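# Move tube carrier TC onto raised nest N2

## Task

Take the tube carrier TC out of the transfer nest N1 and set it into the raised nest N2, lying flat and inside N2's locators, oriented so that its well A1 sits at the N2 corner labelled A1. It counts only if every vial in TC is still upright in its own well at the end, rack R1 and its vials are unchanged, the forceps T1 remain in holder H1, and H1 is back at its original spot facing its original direction. Nothing may rely on the robot to stay in place: release TC and pull both grippers away before finishing.

## Robot and tools

Robot: two arms, left_arm and right_arm, each ending in a parallel gripper. The fingers point along the gripper's own +z axis and close along its y axis. The reported hand position is the point between the finger pads, just under 1 cm behind the tips. N1 lies between the arms and N2 is on the right arm's side. A triangle on TC's top marks its A1 corner. H1 is loose, so brushing it counts as disturbing it.

Scene frame (used in results): origin on the table top between the arms, +x out over the table, +z up, left_arm on the +y side. The words left and right are only arm names, not image sides. Printed positions (metres) and orientations (quaternion w,x,y,z) can be slightly wrong, more so at long reach.

A command row is always 14 numbers, each in [-1, 1], even if only one arm moves: dx, dy, dz, rx, ry, rz, opening for left_arm, then the same seven for right_arm. The first six of each arm are an offset, not a pose: they are expressed in that gripper's own axes and counted from the gripper's measured pose in the most recent result that showed it (from the robot's current pose if no result in this scene has shown it yet, or for a second call inside one reply). Scale: 1.0 equals 0.6 m of travel or 180 degrees; rx, ry, rz form a single rotation vector. The opening is absolute, not an offset: +1 is fully open (0.087 m), -1 is closed. All-zero offsets are not a pause; they drive the hand back to its reference pose. To keep an arm still, send the offset back to its desired pose in the first call of a reply, zeros afterwards, and always its proper opening.

execute_actions(actions, pictures): actions holds at most one item, or is empty. Empty list: no command, just returns the state (with pictures). Action: {"rows": up to 15 rows, "steps": 9 to 15, default 15}; one row per control step of 1/30 s, the last row reused if rows run out. Each row is measured from the same reference pose, not from the previous row. Wait: {"steps": n} with n up to 300, counted from the last result, so your thinking time uses part of it. Pictures come only with an empty list or pictures: true. The result is taken 9 steps before the action finishes; those remaining steps run while you think, and your next action starts after them.

move(target, speed): target is one 14-number row as above (offsets from the last shown pose, openings absolute). Each gripper follows a straight path toward its goal, turning the short way; both paths end together, lasting 0.5 to 10 s (cut off at 10 s). speed is top path speed in m/s, 0.002 to 0.5, default 0.25; rotation is capped at twice that in rad/s. The opening is sent at the start. Paths ignore obstacles and the other arm. The result adds a move: line with the outcome (done, off_target, moving, held, fault) and any limits (paced = the commanded pose was clipped; held = a safety check blocked steps, after which the arm may suddenly go fast), plus each gripper's distance from its goal. Only one arm named means the other finished fine.

wait(seconds): 0 to 10 s, sends nothing new. zoom_image(camera, region): region [x0, y0, x1, y1] in pixels, top-left origin, max 504 by 504, from cam_head_left, cam_head_right, cam_left_wrist or cam_right_wrist (each 672x504). finished_scene(scene): pass the current scene number; irreversible, and the result tells whether the goal was met.

Control limits: each step the commanded pose is clipped to within 70 mm and 16 degrees of the measured pose; position wins over orientation if both can't be met. After an action the arm continues only to its last clipped pose, so far targets need several calls; check the result pose. Joint friction may leave the hand up to about 31 mm off, and tiny commands may not move it at all. Elbows never fully straighten. Joint ranges (rad): waist -2.618 to 3.054, shoulder 0 to 3.142, elbow 0 to 3.142, wrist pitch -1.571 to 1.571, wrist yaw -1.571 to 1.571, wrist roll -2.094 to 2.094.

Result lines: per-arm pose; grip_measured (finger opening on the command scale; each gripper may read off by up to about 1 mm); Joint positions (last value is the opening in metres); Hand target (where the controller is heading, shown only when nothing is pending); "pose unreachable" and HELD mark steps changed or blocked by the clearance check; FAULT and OVER-TEMPERATURE FAULT mark arm stops; MOTOR HOT warns from 75 °C.

Gripping: command about 0.02 below grip_measured for a firm hold, less for a lighter one; finger force is around 20 N per pad, and snapping shut fast can squeeze harder or bounce open. Holding loads heats motors: at 90 °C the arm halts 10 s, at 100 °C it goes limp and drops. Keep holds short.

Avoid: tilting TC (vials can topple), dropping or slamming it, pressing hard (a goal far beyond contact pushes harder, as does a fast approach), arms colliding, and anything leaving the table, which ends the scene. Brief outside tugs on held parts can occur, so grip securely. Finish by opening, lifting clear and confirming TC sits flat in N2.

Each tool is called as name([rows], argument=value, ...), one row to a line, values as JSON.

## Session

execute_actions(actions=[])

Scene clock: 0.00 s of 12600.00 s.
left_arm: end_effector_position=(+0.1944, +0.3229, +0.3153) grip_measured=+0.992 end_effector_quat_wxyz=(+0.586, +0.141, +0.745, +0.285) | right_arm: end_effector_position=(+0.2725, -0.3499, +0.1389) grip_measured=+0.983 end_effector_quat_wxyz=(+0.223, +0.402, +0.888, +0.008)
Joint positions: left_arm=[-0.855  0.757  0.944 -0.522 -1.095  0.339  0.087] | right_arm=[-0.138  1.468  1.244 -0.903  0.077  0.619  0.087]
Joint velocities: left_arm=[ 0.017 -0.012  0.002  0.007 -0.007 -0.022  0.   ] | right_arm=[-0.012 -0.007 -0.007  0.037 -0.037 -0.066  0.   ]
Hand target (left_arm): +0.194, +0.323, +0.315; +0.586, +0.141, +0.745, +0.285
Hand target (right_arm): +0.273, -0.350, +0.139; +0.223, +0.402, +0.888, +0.008

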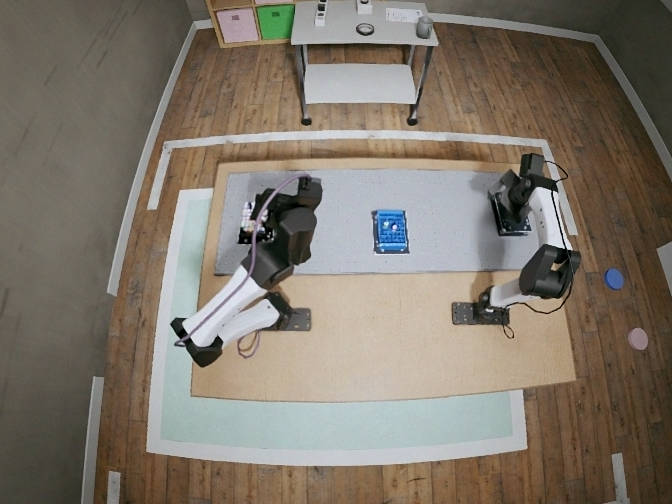

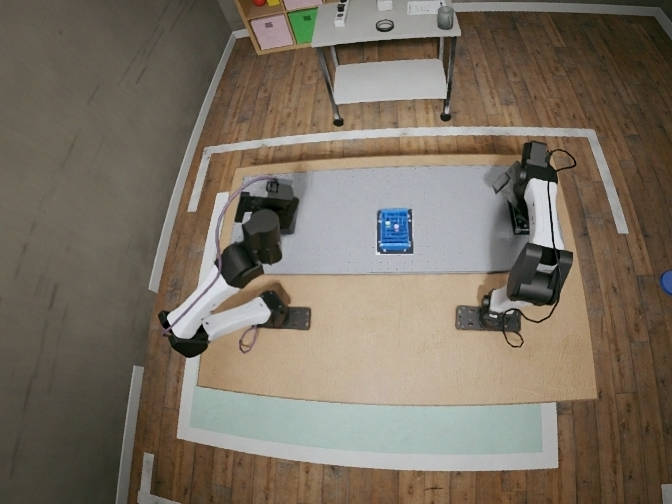

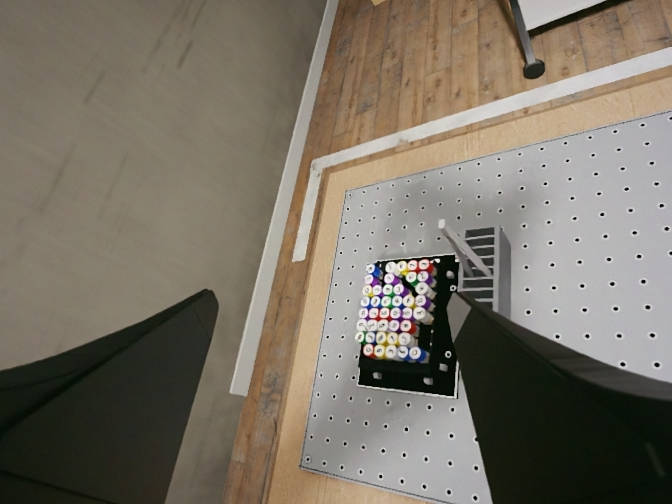

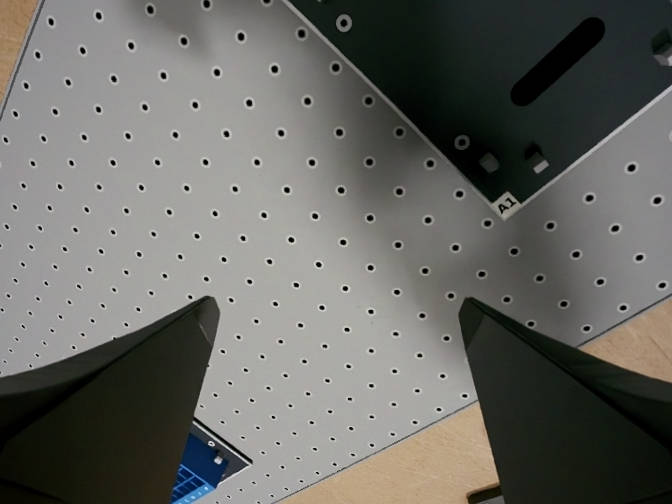

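zoom_image(camera="cam_head_left", region=[355, 195, 435, 265])

Region (355, 195, 435, 265) of cam_head_left's 672x504 image, scaled by 6.300, with more detail than that image has; it fills the top 441 rows of this view, and the rest is white.

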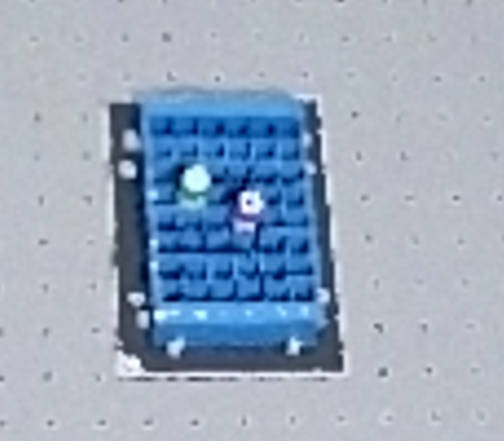

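move(target=[0,0,0,0,0,0,1,0.38,0.31,-0.209,0.005,0.148,-0.266,1])

zoom_image(camera="cam_head_left", region=[460, 160, 560, 260])

Scene clock: 3.13 s of 12600.00 s.
left_arm: end_effector_position=(+0.1945, +0.3229, +0.3155) grip_measured=+0.992 end_effector_quat_wxyz=(+0.586, +0.141, +0.745, +0.284) | right_arm: end_effector_position=(+0.2258, -0.0408, +0.2027) grip_measured=+0.983 end_effector_quat_wxyz=(+0.068, +0.007, +0.996, +0.061)
Joint positions: left_arm=[-0.855  0.757  0.944 -0.521 -1.095  0.339  0.087] | right_arm=[ 0.747  1.965  2.117 -1.54  -0.01   0.687  0.087]
Joint velocities: left_arm=[-0.007  0.007 -0.012 -0.007  0.022  0.007  0.   ] | right_arm=[-0.007 -0.012 -0.022  0.007  0.081 -0.022  0.   ]
Hand target (left_arm): +0.194, +0.323, +0.315; +0.586, +0.141, +0.745, +0.285
Hand target (right_arm): +0.225, -0.039, +0.201; +0.059, +0.003, +0.996, +0.061
Off the commanded pose (left_arm): 0.000 m, 0 deg.
Off the commanded pose (right_arm): 0.005 m, 11 deg.
joint sent to its limit (right arm) — the command would take joint 4 (wrist pitch) past its lower limit, so that joint was sent only as far as its limit.
Kept back: nothing.
move: off_target (right_arm)

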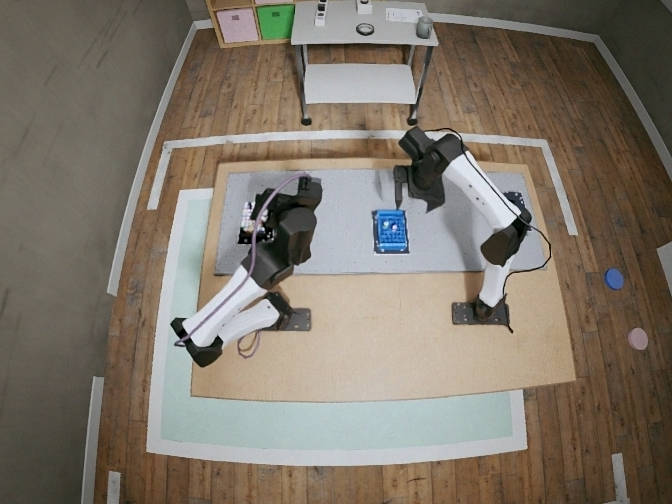

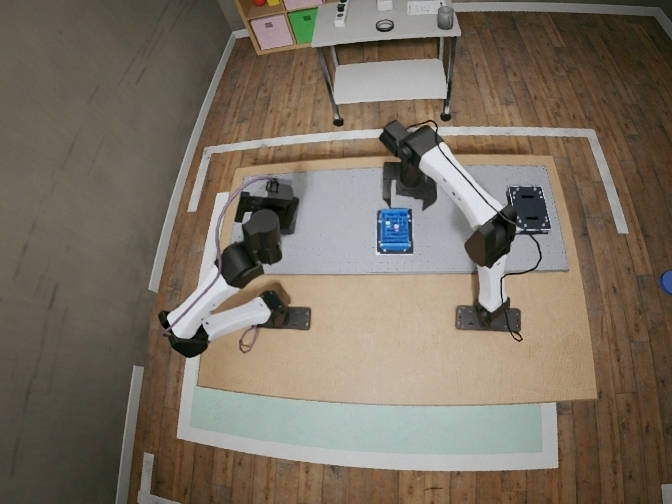

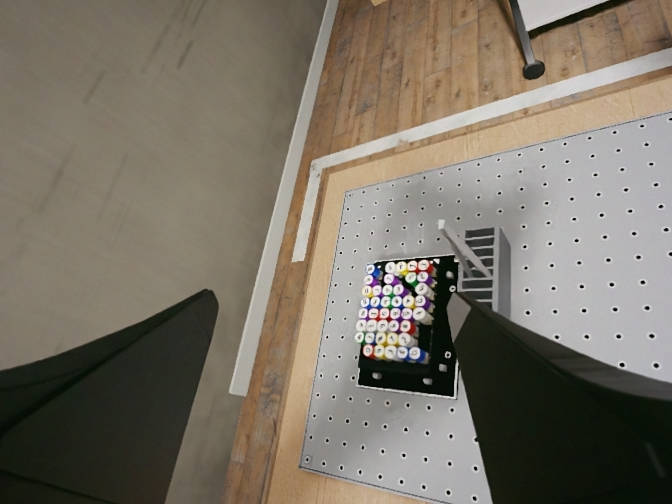

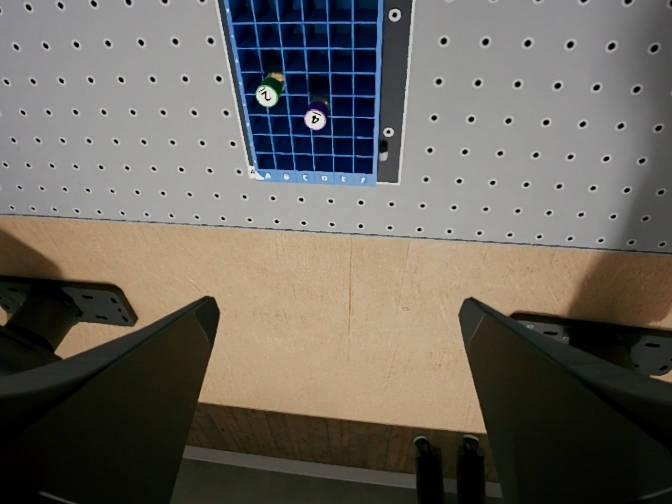

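Region (460, 160, 560, 260) of cam_head_left's 672x504 image, scaled by 5.040, with more detail than that image has.

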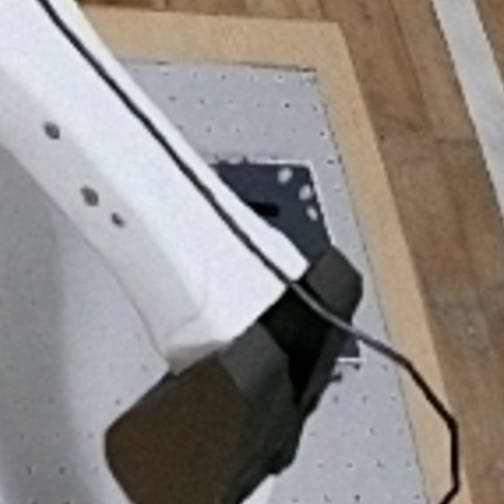

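move(target=[0,0,0,0,0,0,1,0.062,0.041,0.148,0.039,0.043,-0.004,1])

Scene clock: 4.33 s of 12600.00 s.
left_arm: end_effector_position=(+0.1946, +0.3228, +0.3157) grip_measured=+0.992 end_effector_quat_wxyz=(+0.587, +0.140, +0.745, +0.284) | right_arm: end_effector_position=(+0.1983, -0.0067, +0.1155) grip_measured=+0.983 end_effector_quat_wxyz=(-0.006, -0.003, +1.000, +0.000)
Joint positions: left_arm=[-0.855  0.757  0.944 -0.519 -1.095  0.339  0.087] | right_arm=[ 0.859  2.104  1.957 -1.432 -0.008  0.779  0.087]
Joint velocities: left_arm=[-0.007  0.017  0.022  0.007 -0.037 -0.007  0.   ] | right_arm=[ 0.002  0.007  0.012 -0.037 -0.022 -0.022 -0.001]
Hand target (left_arm): +0.195, +0.323, +0.316; +0.587, +0.141, +0.745, +0.284
Hand target (right_arm): +0.200, -0.005, +0.113; -0.001, +0.000, +1.000, +0.001
Off the commanded pose (left_arm): 0.000 m, 0 deg.
Off the commanded pose (right_arm): 0.004 m, 1 deg.
Kept back: nothing.
move: done

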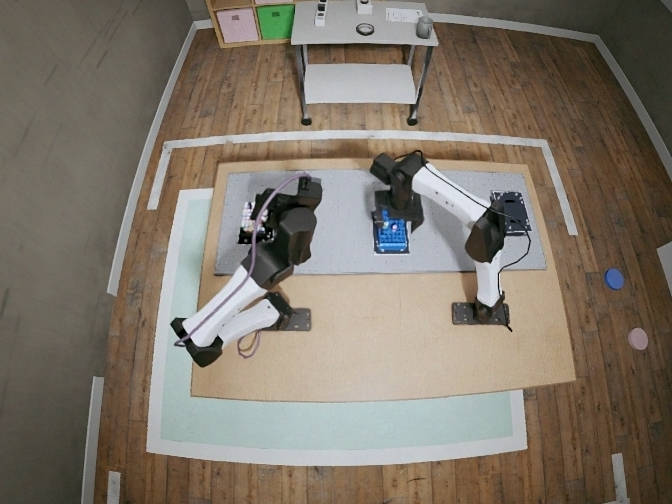

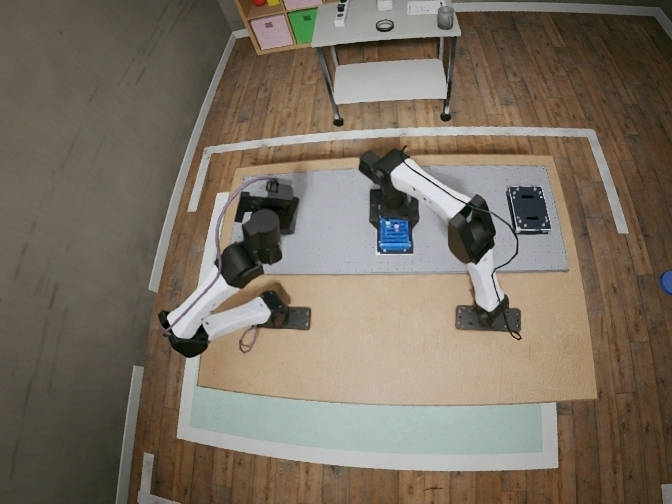

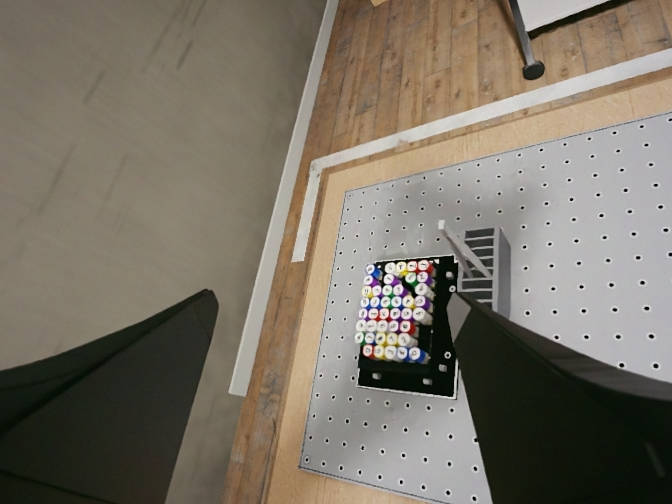

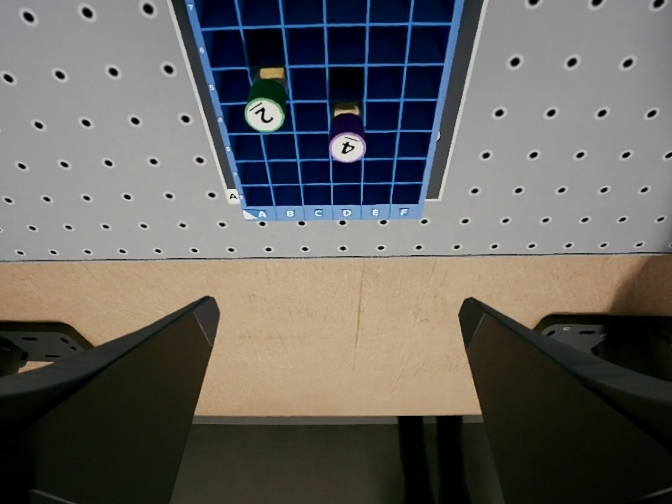

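Centre is about 3 mm left.

move(target=[0,0,0,0,0,0,1,0,0.007,0.07,0,-0.004,0.002,1], speed=0.1)

Scene clock: 5.57 s of 12600.00 s.
left_arm: end_effector_position=(+0.1946, +0.3227, +0.3157) grip_measured=+0.992 end_effector_quat_wxyz=(+0.587, +0.140, +0.745, +0.284) | right_arm: end_effector_position=(+0.2003, -0.0044, +0.0773) grip_measured=+0.983 end_effector_quat_wxyz=(-0.003, +0.004, +1.000, +0.003)
Joint positions: left_arm=[-0.855  0.757  0.944 -0.519 -1.095  0.339  0.087] | right_arm=[ 0.859  2.104  1.806 -1.273 -0.008  0.791  0.087]
Joint velocities: left_arm=[ 0.002  0.002  0.007 -0.037 -0.022  0.022 -0.   ] | right_arm=[ 0.002  0.002  0.007 -0.007 -0.081 -0.051 -0.   ]
Hand target (left_arm): +0.195, +0.323, +0.316; +0.587, +0.140, +0.745, +0.284
Hand target (right_arm): +0.197, -0.003, +0.074; +0.001, +0.001, +1.000, +0.000
Off the commanded pose (left_arm): 0.000 m, 0 deg.
Off the commanded pose (right_arm): 0.005 m, 1 deg.
Kept back: nothing.
move: done

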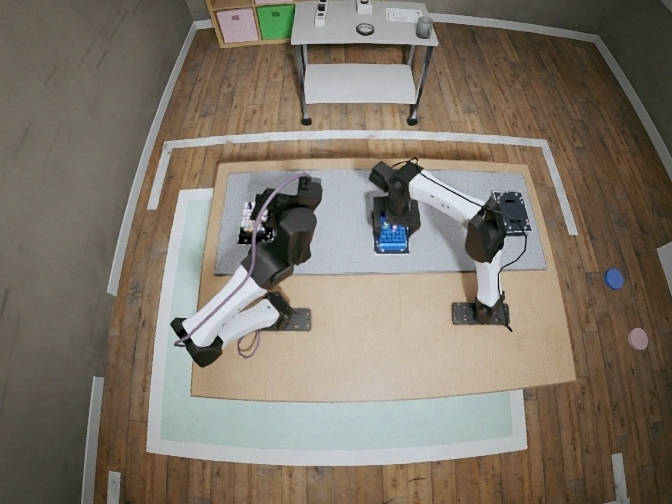

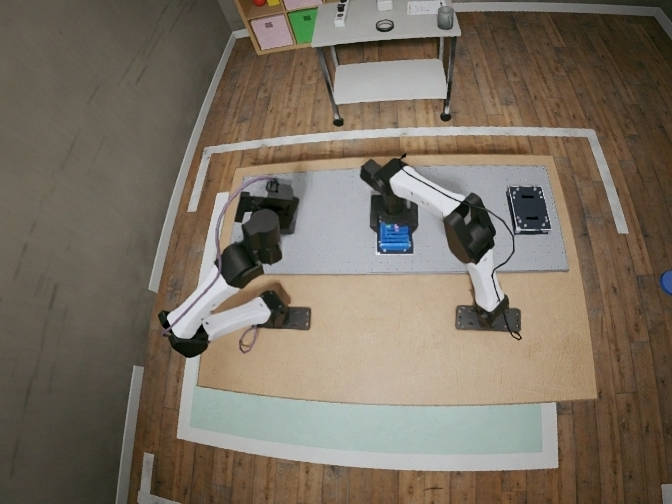

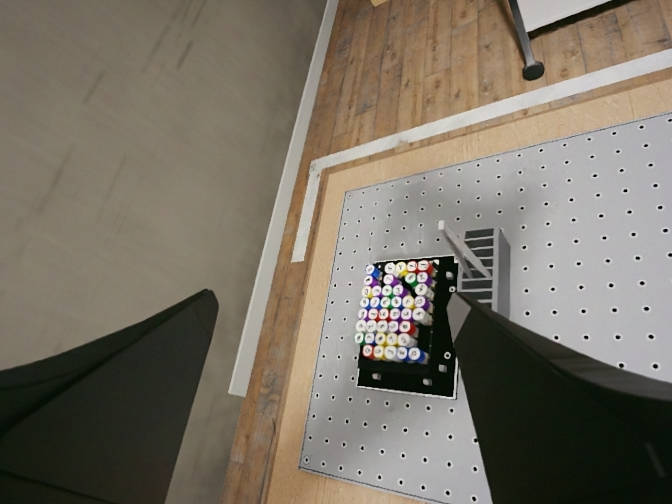

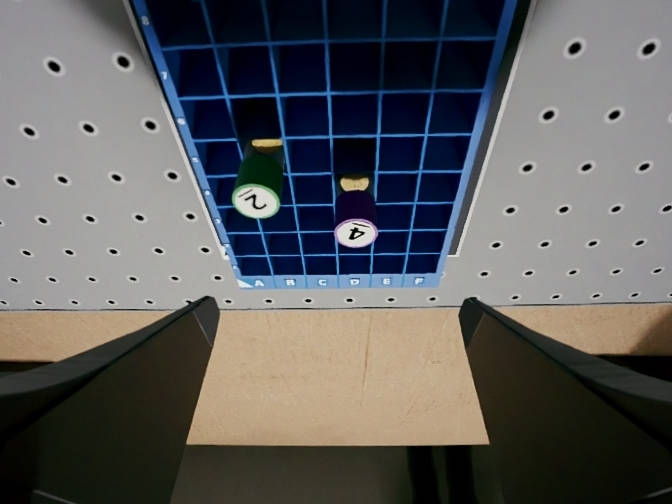

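move(target=[0,0,0,0,0,0,1,0.004,0.002,0.04,0,0,-0.004,1], speed=0.05)

Scene clock: 6.87 s of 12600.00 s.
left_arm: end_effector_position=(+0.1947, +0.3227, +0.3159) grip_measured=+0.992 end_effector_quat_wxyz=(+0.587, +0.140, +0.745, +0.284) | right_arm: end_effector_position=(+0.2009, -0.0038, +0.0605) grip_measured=+0.983 end_effector_quat_wxyz=(+0.001, +0.004, +1.000, +0.006)
Joint positions: left_arm=[-0.855  0.757  0.944 -0.518 -1.095  0.339  0.087] | right_arm=[ 0.859  2.104  1.74  -1.198 -0.008  0.791  0.087]
Joint velocities: left_arm=[ 0.017 -0.012 -0.002  0.022 -0.007 -0.022  0.002] | right_arm=[-0.012 -0.027  0.002  0.051 -0.022 -0.007 -0.001]
Hand target (left_arm): +0.195, +0.323, +0.316; +0.587, +0.140, +0.745, +0.284
Hand target (right_arm): +0.197, -0.003, +0.053; -0.003, -0.003, +1.000, +0.003
Off the commanded pose (left_arm): 0.000 m, 0 deg.
Off the commanded pose (right_arm): 0.008 m, 1 deg.
Kept back: nothing.
move: done

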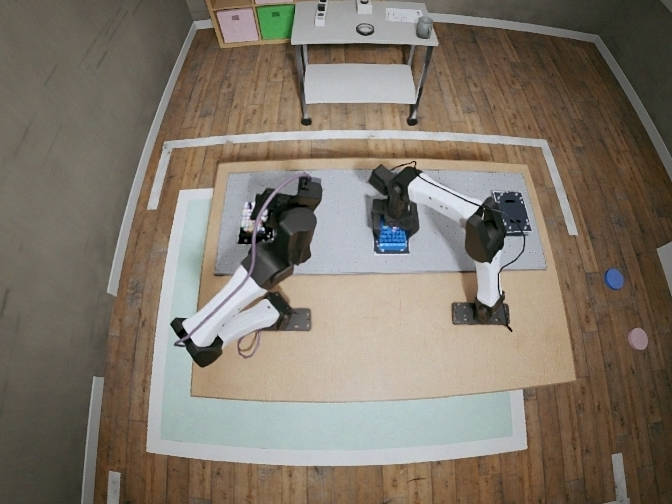

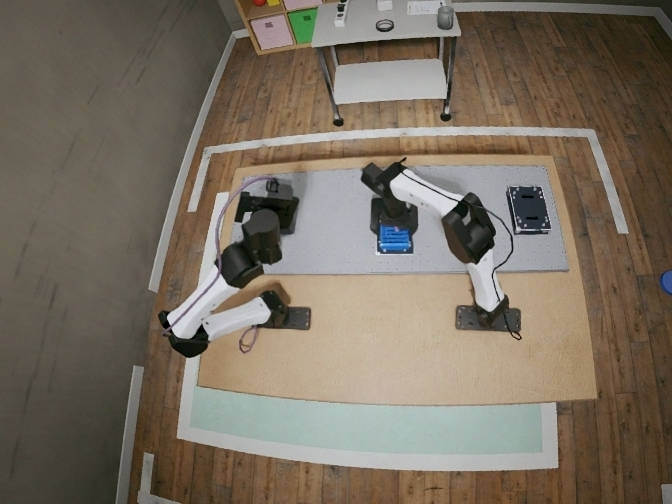

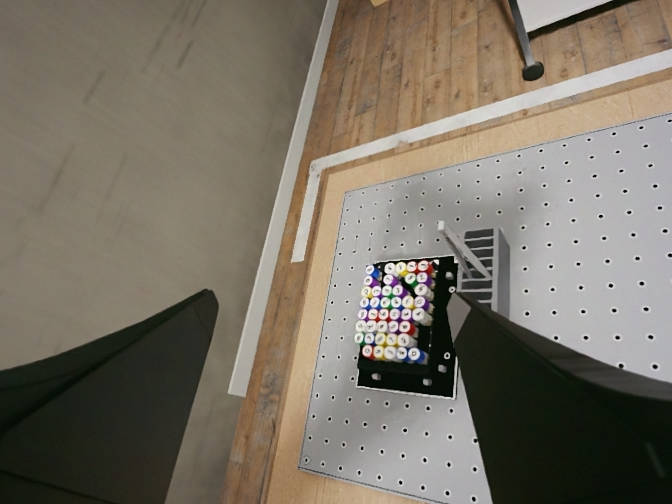

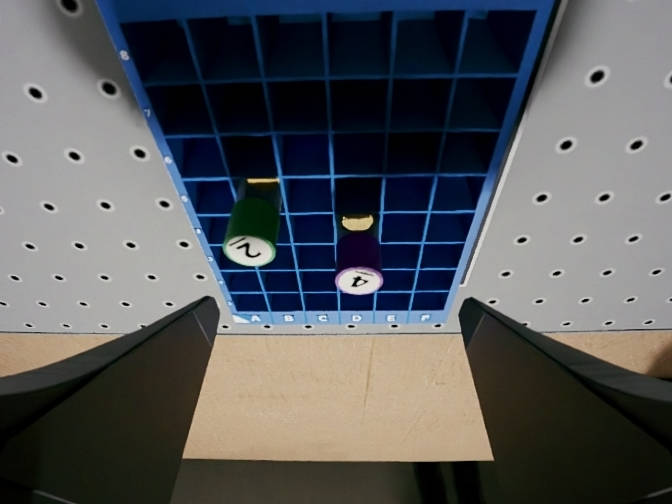

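zoom_image(camera="cam_head_right", region=[355, 190, 435, 265])

move(target=[0,0,0,0,0,0,1,0,0,0.03,0.004,0,-0.006,1], speed=0.03)

Region (355, 190, 435, 265) of cam_head_right's 672x504 image, scaled by 6.300, with more detail than that image has; it fills the top 472 rows of this view, and the rest is white.

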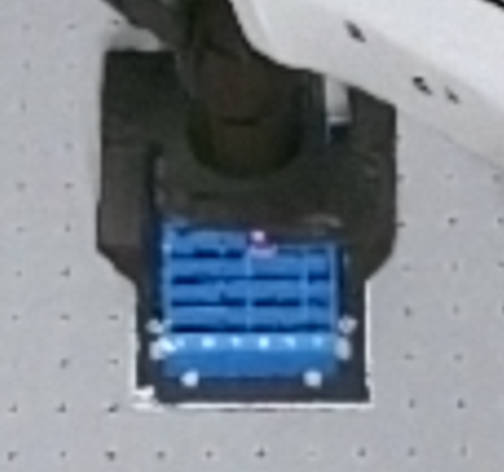

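Scene clock: 7.93 s of 12600.00 s.
left_arm: end_effector_position=(+0.1947, +0.3226, +0.3160) grip_measured=+0.992 end_effector_quat_wxyz=(+0.588, +0.139, +0.745, +0.283) | right_arm: end_effector_position=(+0.2024, -0.0025, +0.0552) grip_measured=+0.983 end_effector_quat_wxyz=(+0.005, +0.000, +1.000, +0.010)
Joint positions: left_arm=[-0.855  0.757  0.944 -0.516 -1.095  0.339  0.087] | right_arm=[ 0.859  2.104  1.721 -1.167 -0.008  0.784  0.087]
Joint velocities: left_arm=[ 0.012 -0.012  0.022  0.007 -0.007  0.037  0.   ] | right_arm=[-0.012  0.012 -0.012 -0.037  0.037  0.11   0.001]
Hand target (left_arm): +0.195, +0.323, +0.316; +0.587, +0.140, +0.745, +0.284
Hand target (right_arm): +0.200, -0.004, +0.043; +0.000, -0.006, +1.000, -0.000
Off the commanded pose (left_arm): 0.000 m, 0 deg.
Off the commanded pose (right_arm): 0.013 m, 1 deg.
Kept back: nothing.
move: off_target (right_arm)

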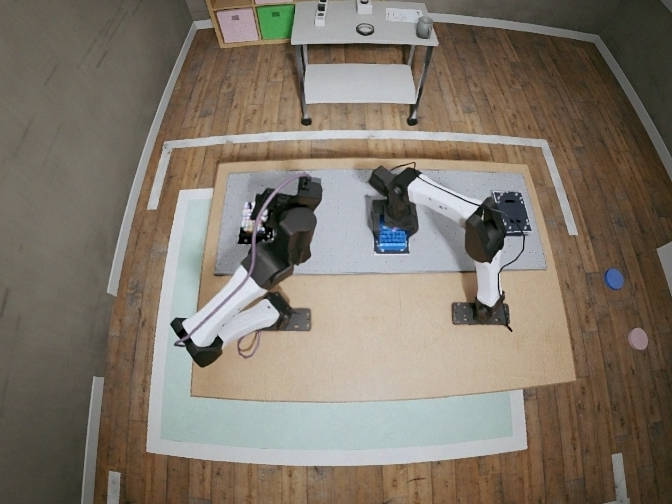

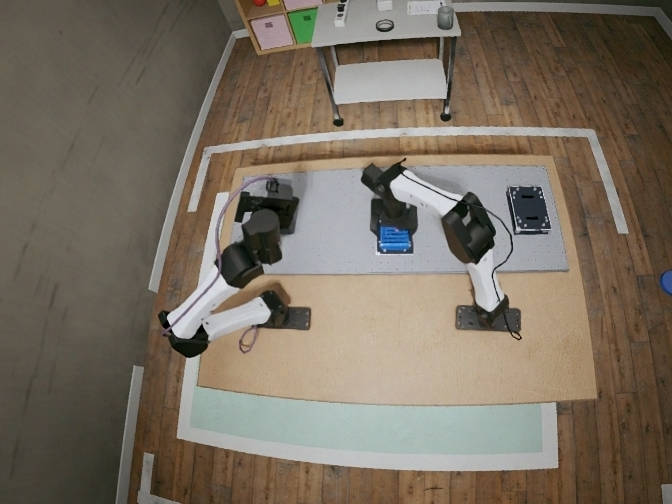

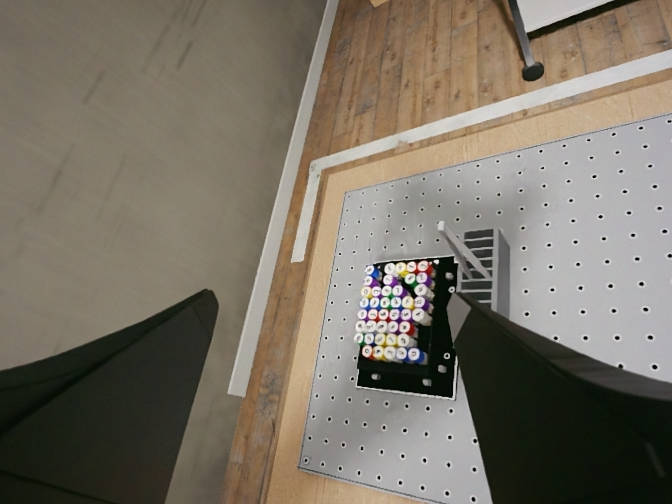

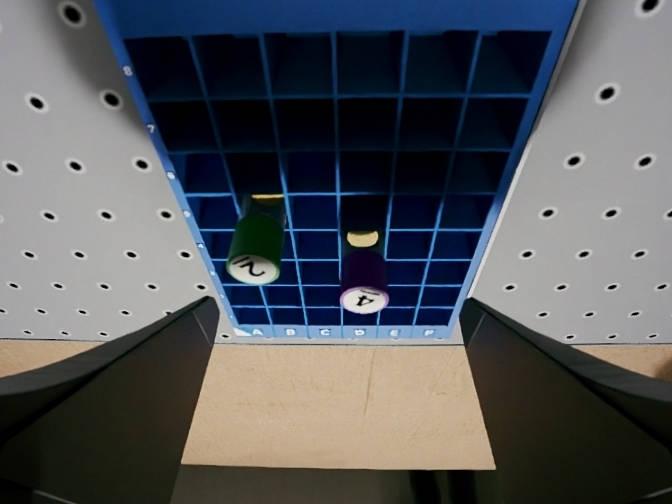

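move(target=[0,0,0,0,0,0,1,-0.05,-0.008,-0.003,0.006,0.003,0,1], speed=0.05)

Scene clock: 9.20 s of 12600.00 s.
left_arm: end_effector_position=(+0.1948, +0.3225, +0.3161) grip_measured=+0.992 end_effector_quat_wxyz=(+0.588, +0.139, +0.745, +0.283) | right_arm: end_effector_position=(+0.2292, -0.0053, +0.0592) grip_measured=+0.983 end_effector_quat_wxyz=(+0.003, +0.000, +1.000, +0.008)
Joint positions: left_arm=[-0.855  0.757  0.944 -0.516 -1.095  0.339  0.087] | right_arm=[ 0.81   2.181  1.858 -1.233 -0.007  0.735  0.087]
Joint velocities: left_arm=[ 0.012  0.002 -0.027 -0.022  0.095  0.007  0.001] | right_arm=[ 0.012 -0.007  0.017  0.022  0.022  0.007 -0.001]
Hand target (left_arm): +0.195, +0.323, +0.316; +0.588, +0.139, +0.745, +0.283
Hand target (right_arm): +0.232, -0.008, +0.057; +0.000, -0.000, +1.000, +0.001
Off the commanded pose (left_arm): 0.000 m, 0 deg.
Off the commanded pose (right_arm): 0.004 m, 1 deg.
Kept back: nothing.
move: done

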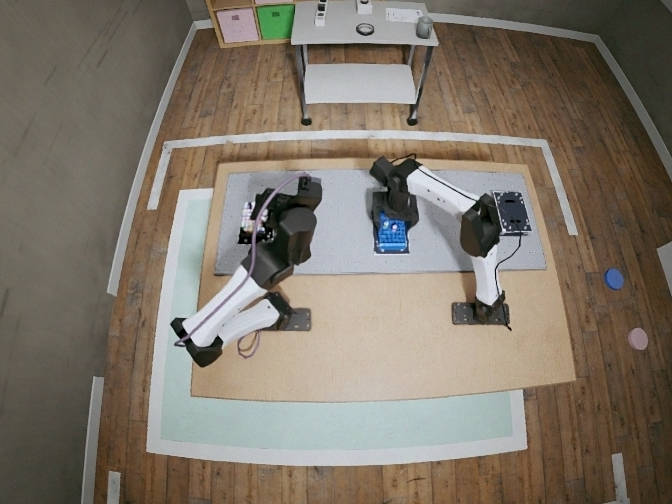

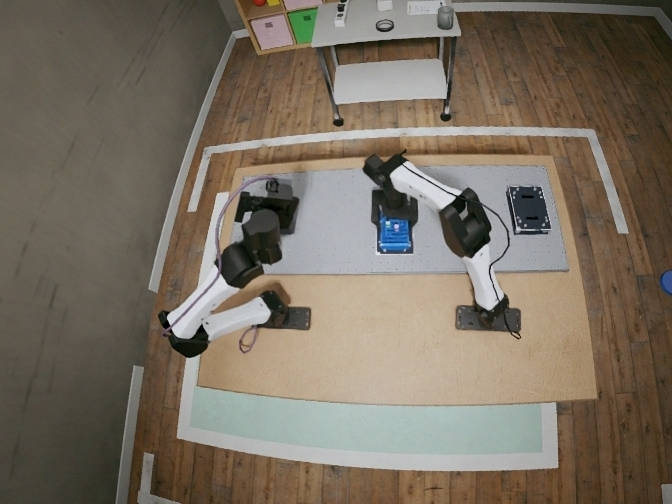

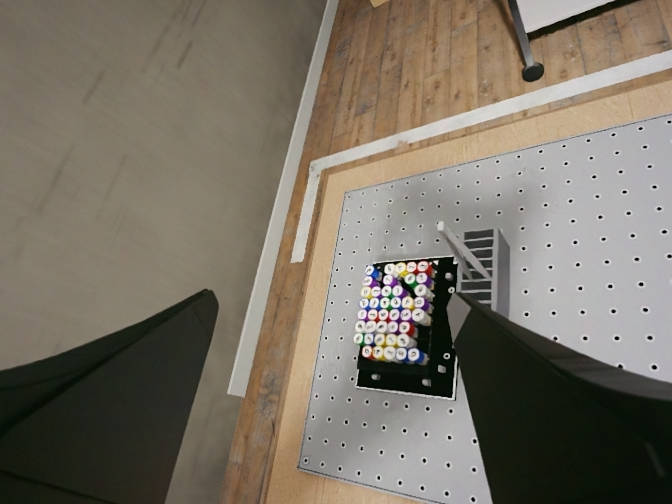

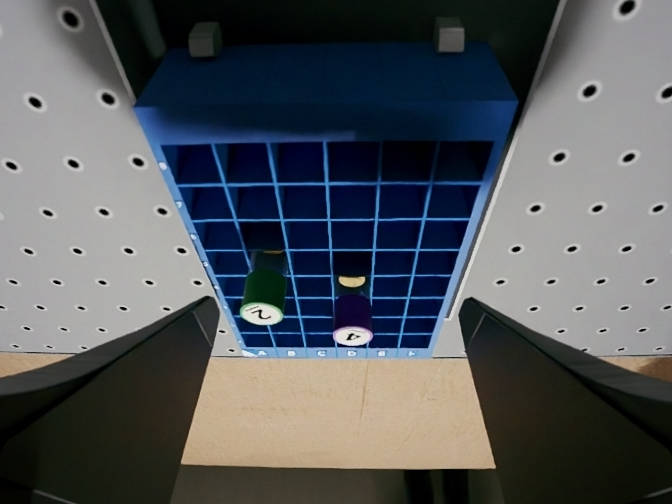

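Needs about +1.5 mm y.

move(target=[0,0,0,0,0,0,1,0.004,0.004,0.03,0.003,0.002,0,1], speed=0.03)

Scene clock: 10.27 s of 12600.00 s.
left_arm: end_effector_position=(+0.1948, +0.3225, +0.3163) grip_measured=+0.992 end_effector_quat_wxyz=(+0.588, +0.139, +0.745, +0.283) | right_arm: end_effector_position=(+0.2304, -0.0036, +0.0535) grip_measured=+0.983 end_effector_quat_wxyz=(+0.007, +0.001, +1.000, +0.011)
Joint positions: left_arm=[-0.855  0.757  0.944 -0.515 -1.095  0.339  0.087] | right_arm=[ 0.811  2.181  1.837 -1.201 -0.008  0.738  0.087]
Joint velocities: left_arm=[ 0.017 -0.017  0.002  0.022  0.022  0.007  0.   ] | right_arm=[ 0.002 -0.002  0.017 -0.051 -0.037  0.007  0.   ]
Hand target (left_arm): +0.195, +0.323, +0.316; +0.588, +0.139, +0.745, +0.283
Hand target (right_arm): +0.227, -0.003, +0.041; -0.000, +0.000, +1.000, +0.003
Off the commanded pose (left_arm): 0.000 m, 0 deg.
Off the commanded pose (right_arm): 0.013 m, 1 deg.
Kept back: nothing.
move: off_target (right_arm)

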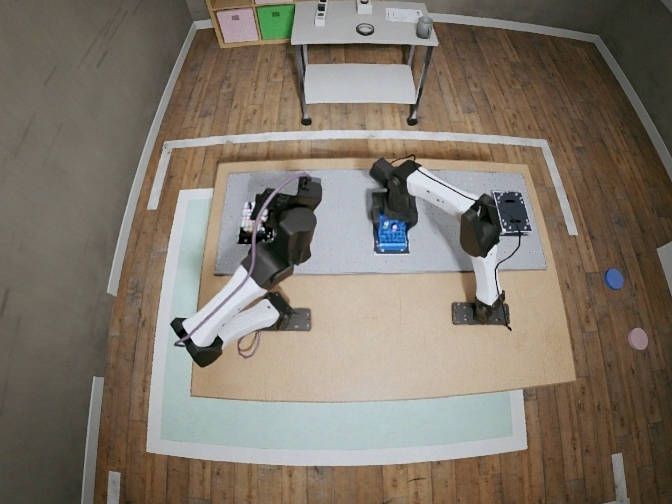

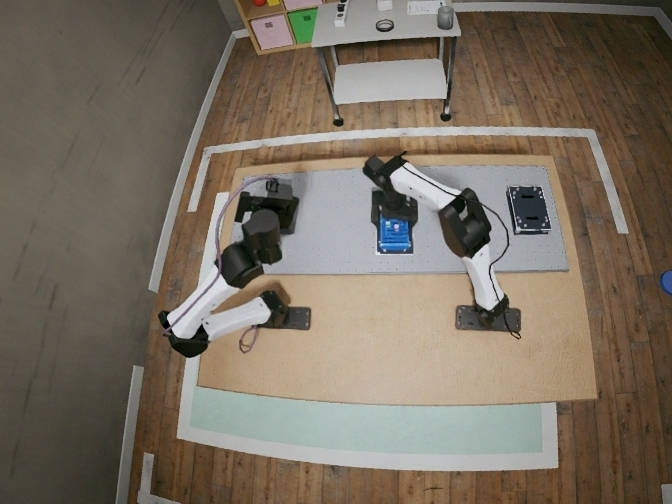

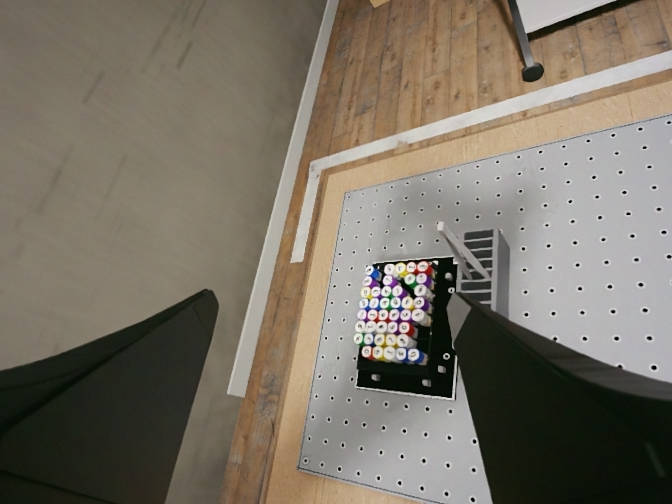

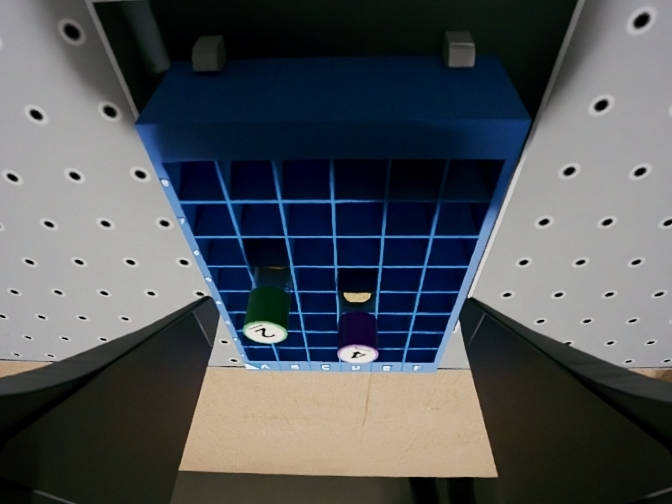

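Centred.

move(target=[0,0,0,0,0,0,1,0.008,-0.002,0.045,0.007,0.004,0,1], speed=0.03)

Scene clock: 11.63 s of 12600.00 s.
left_arm: end_effector_position=(+0.1949, +0.3224, +0.3163) grip_measured=+0.992 end_effector_quat_wxyz=(+0.589, +0.139, +0.745, +0.283) | right_arm: end_effector_position=(+0.2302, -0.0037, +0.0411) grip_measured=+0.983 end_effector_quat_wxyz=(+0.009, +0.003, +1.000, +0.013)
Joint positions: left_arm=[-0.855  0.757  0.944 -0.514 -1.095  0.339  0.087] | right_arm=[ 0.811  2.181  1.787 -1.147 -0.008  0.742  0.087]
Joint velocities: left_arm=[-0.002 -0.012 -0.017  0.037  0.051 -0.007  0.   ] | right_arm=[-0.002 -0.007 -0.007  0.051 -0.066  0.037 -0.   ]
Hand target (left_arm): +0.195, +0.322, +0.316; +0.588, +0.139, +0.745, +0.283
Hand target (right_arm): +0.225, -0.005, +0.027; +0.000, +0.001, +1.000, +0.000
Off the commanded pose (left_arm): 0.000 m, 0 deg.
Off the commanded pose (right_arm): 0.015 m, 2 deg.
Kept back: nothing.
move: off_target (right_arm)

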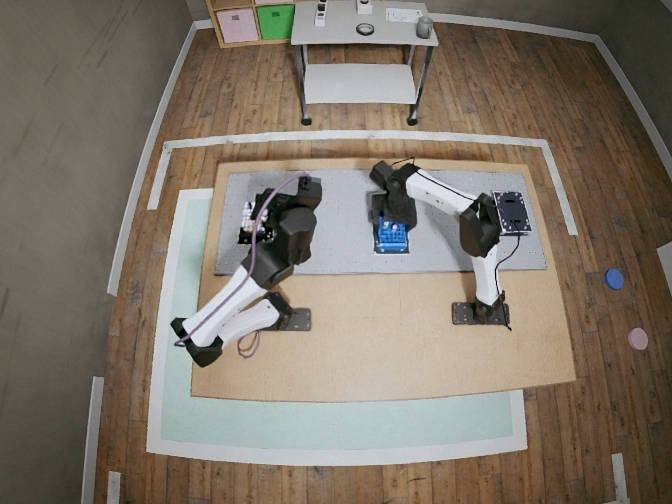

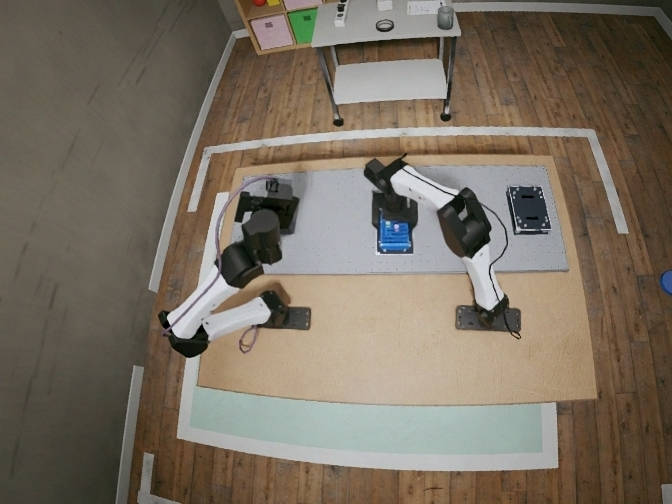

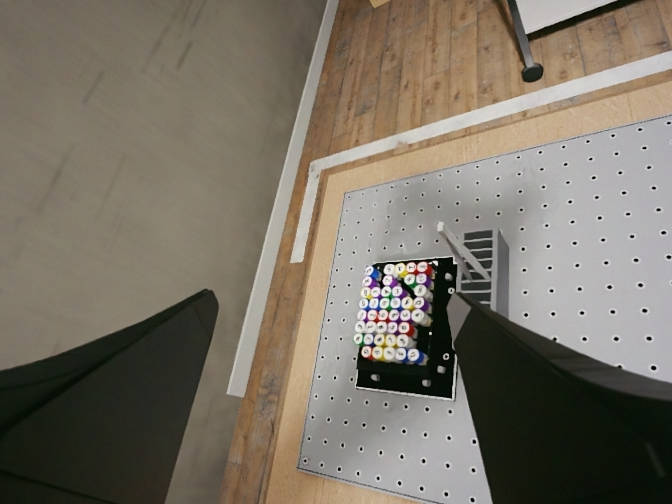

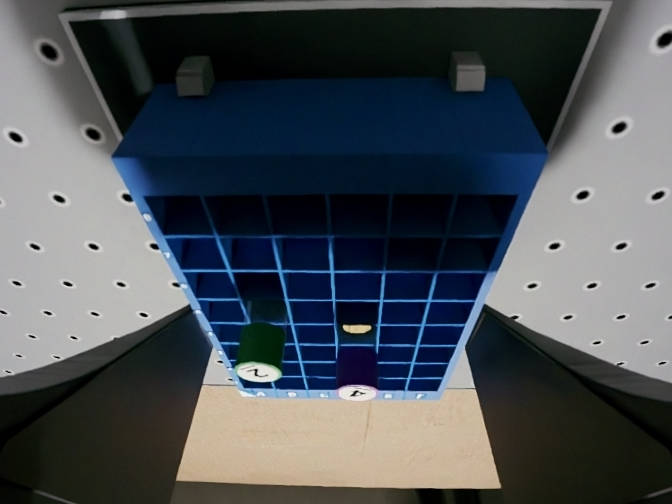

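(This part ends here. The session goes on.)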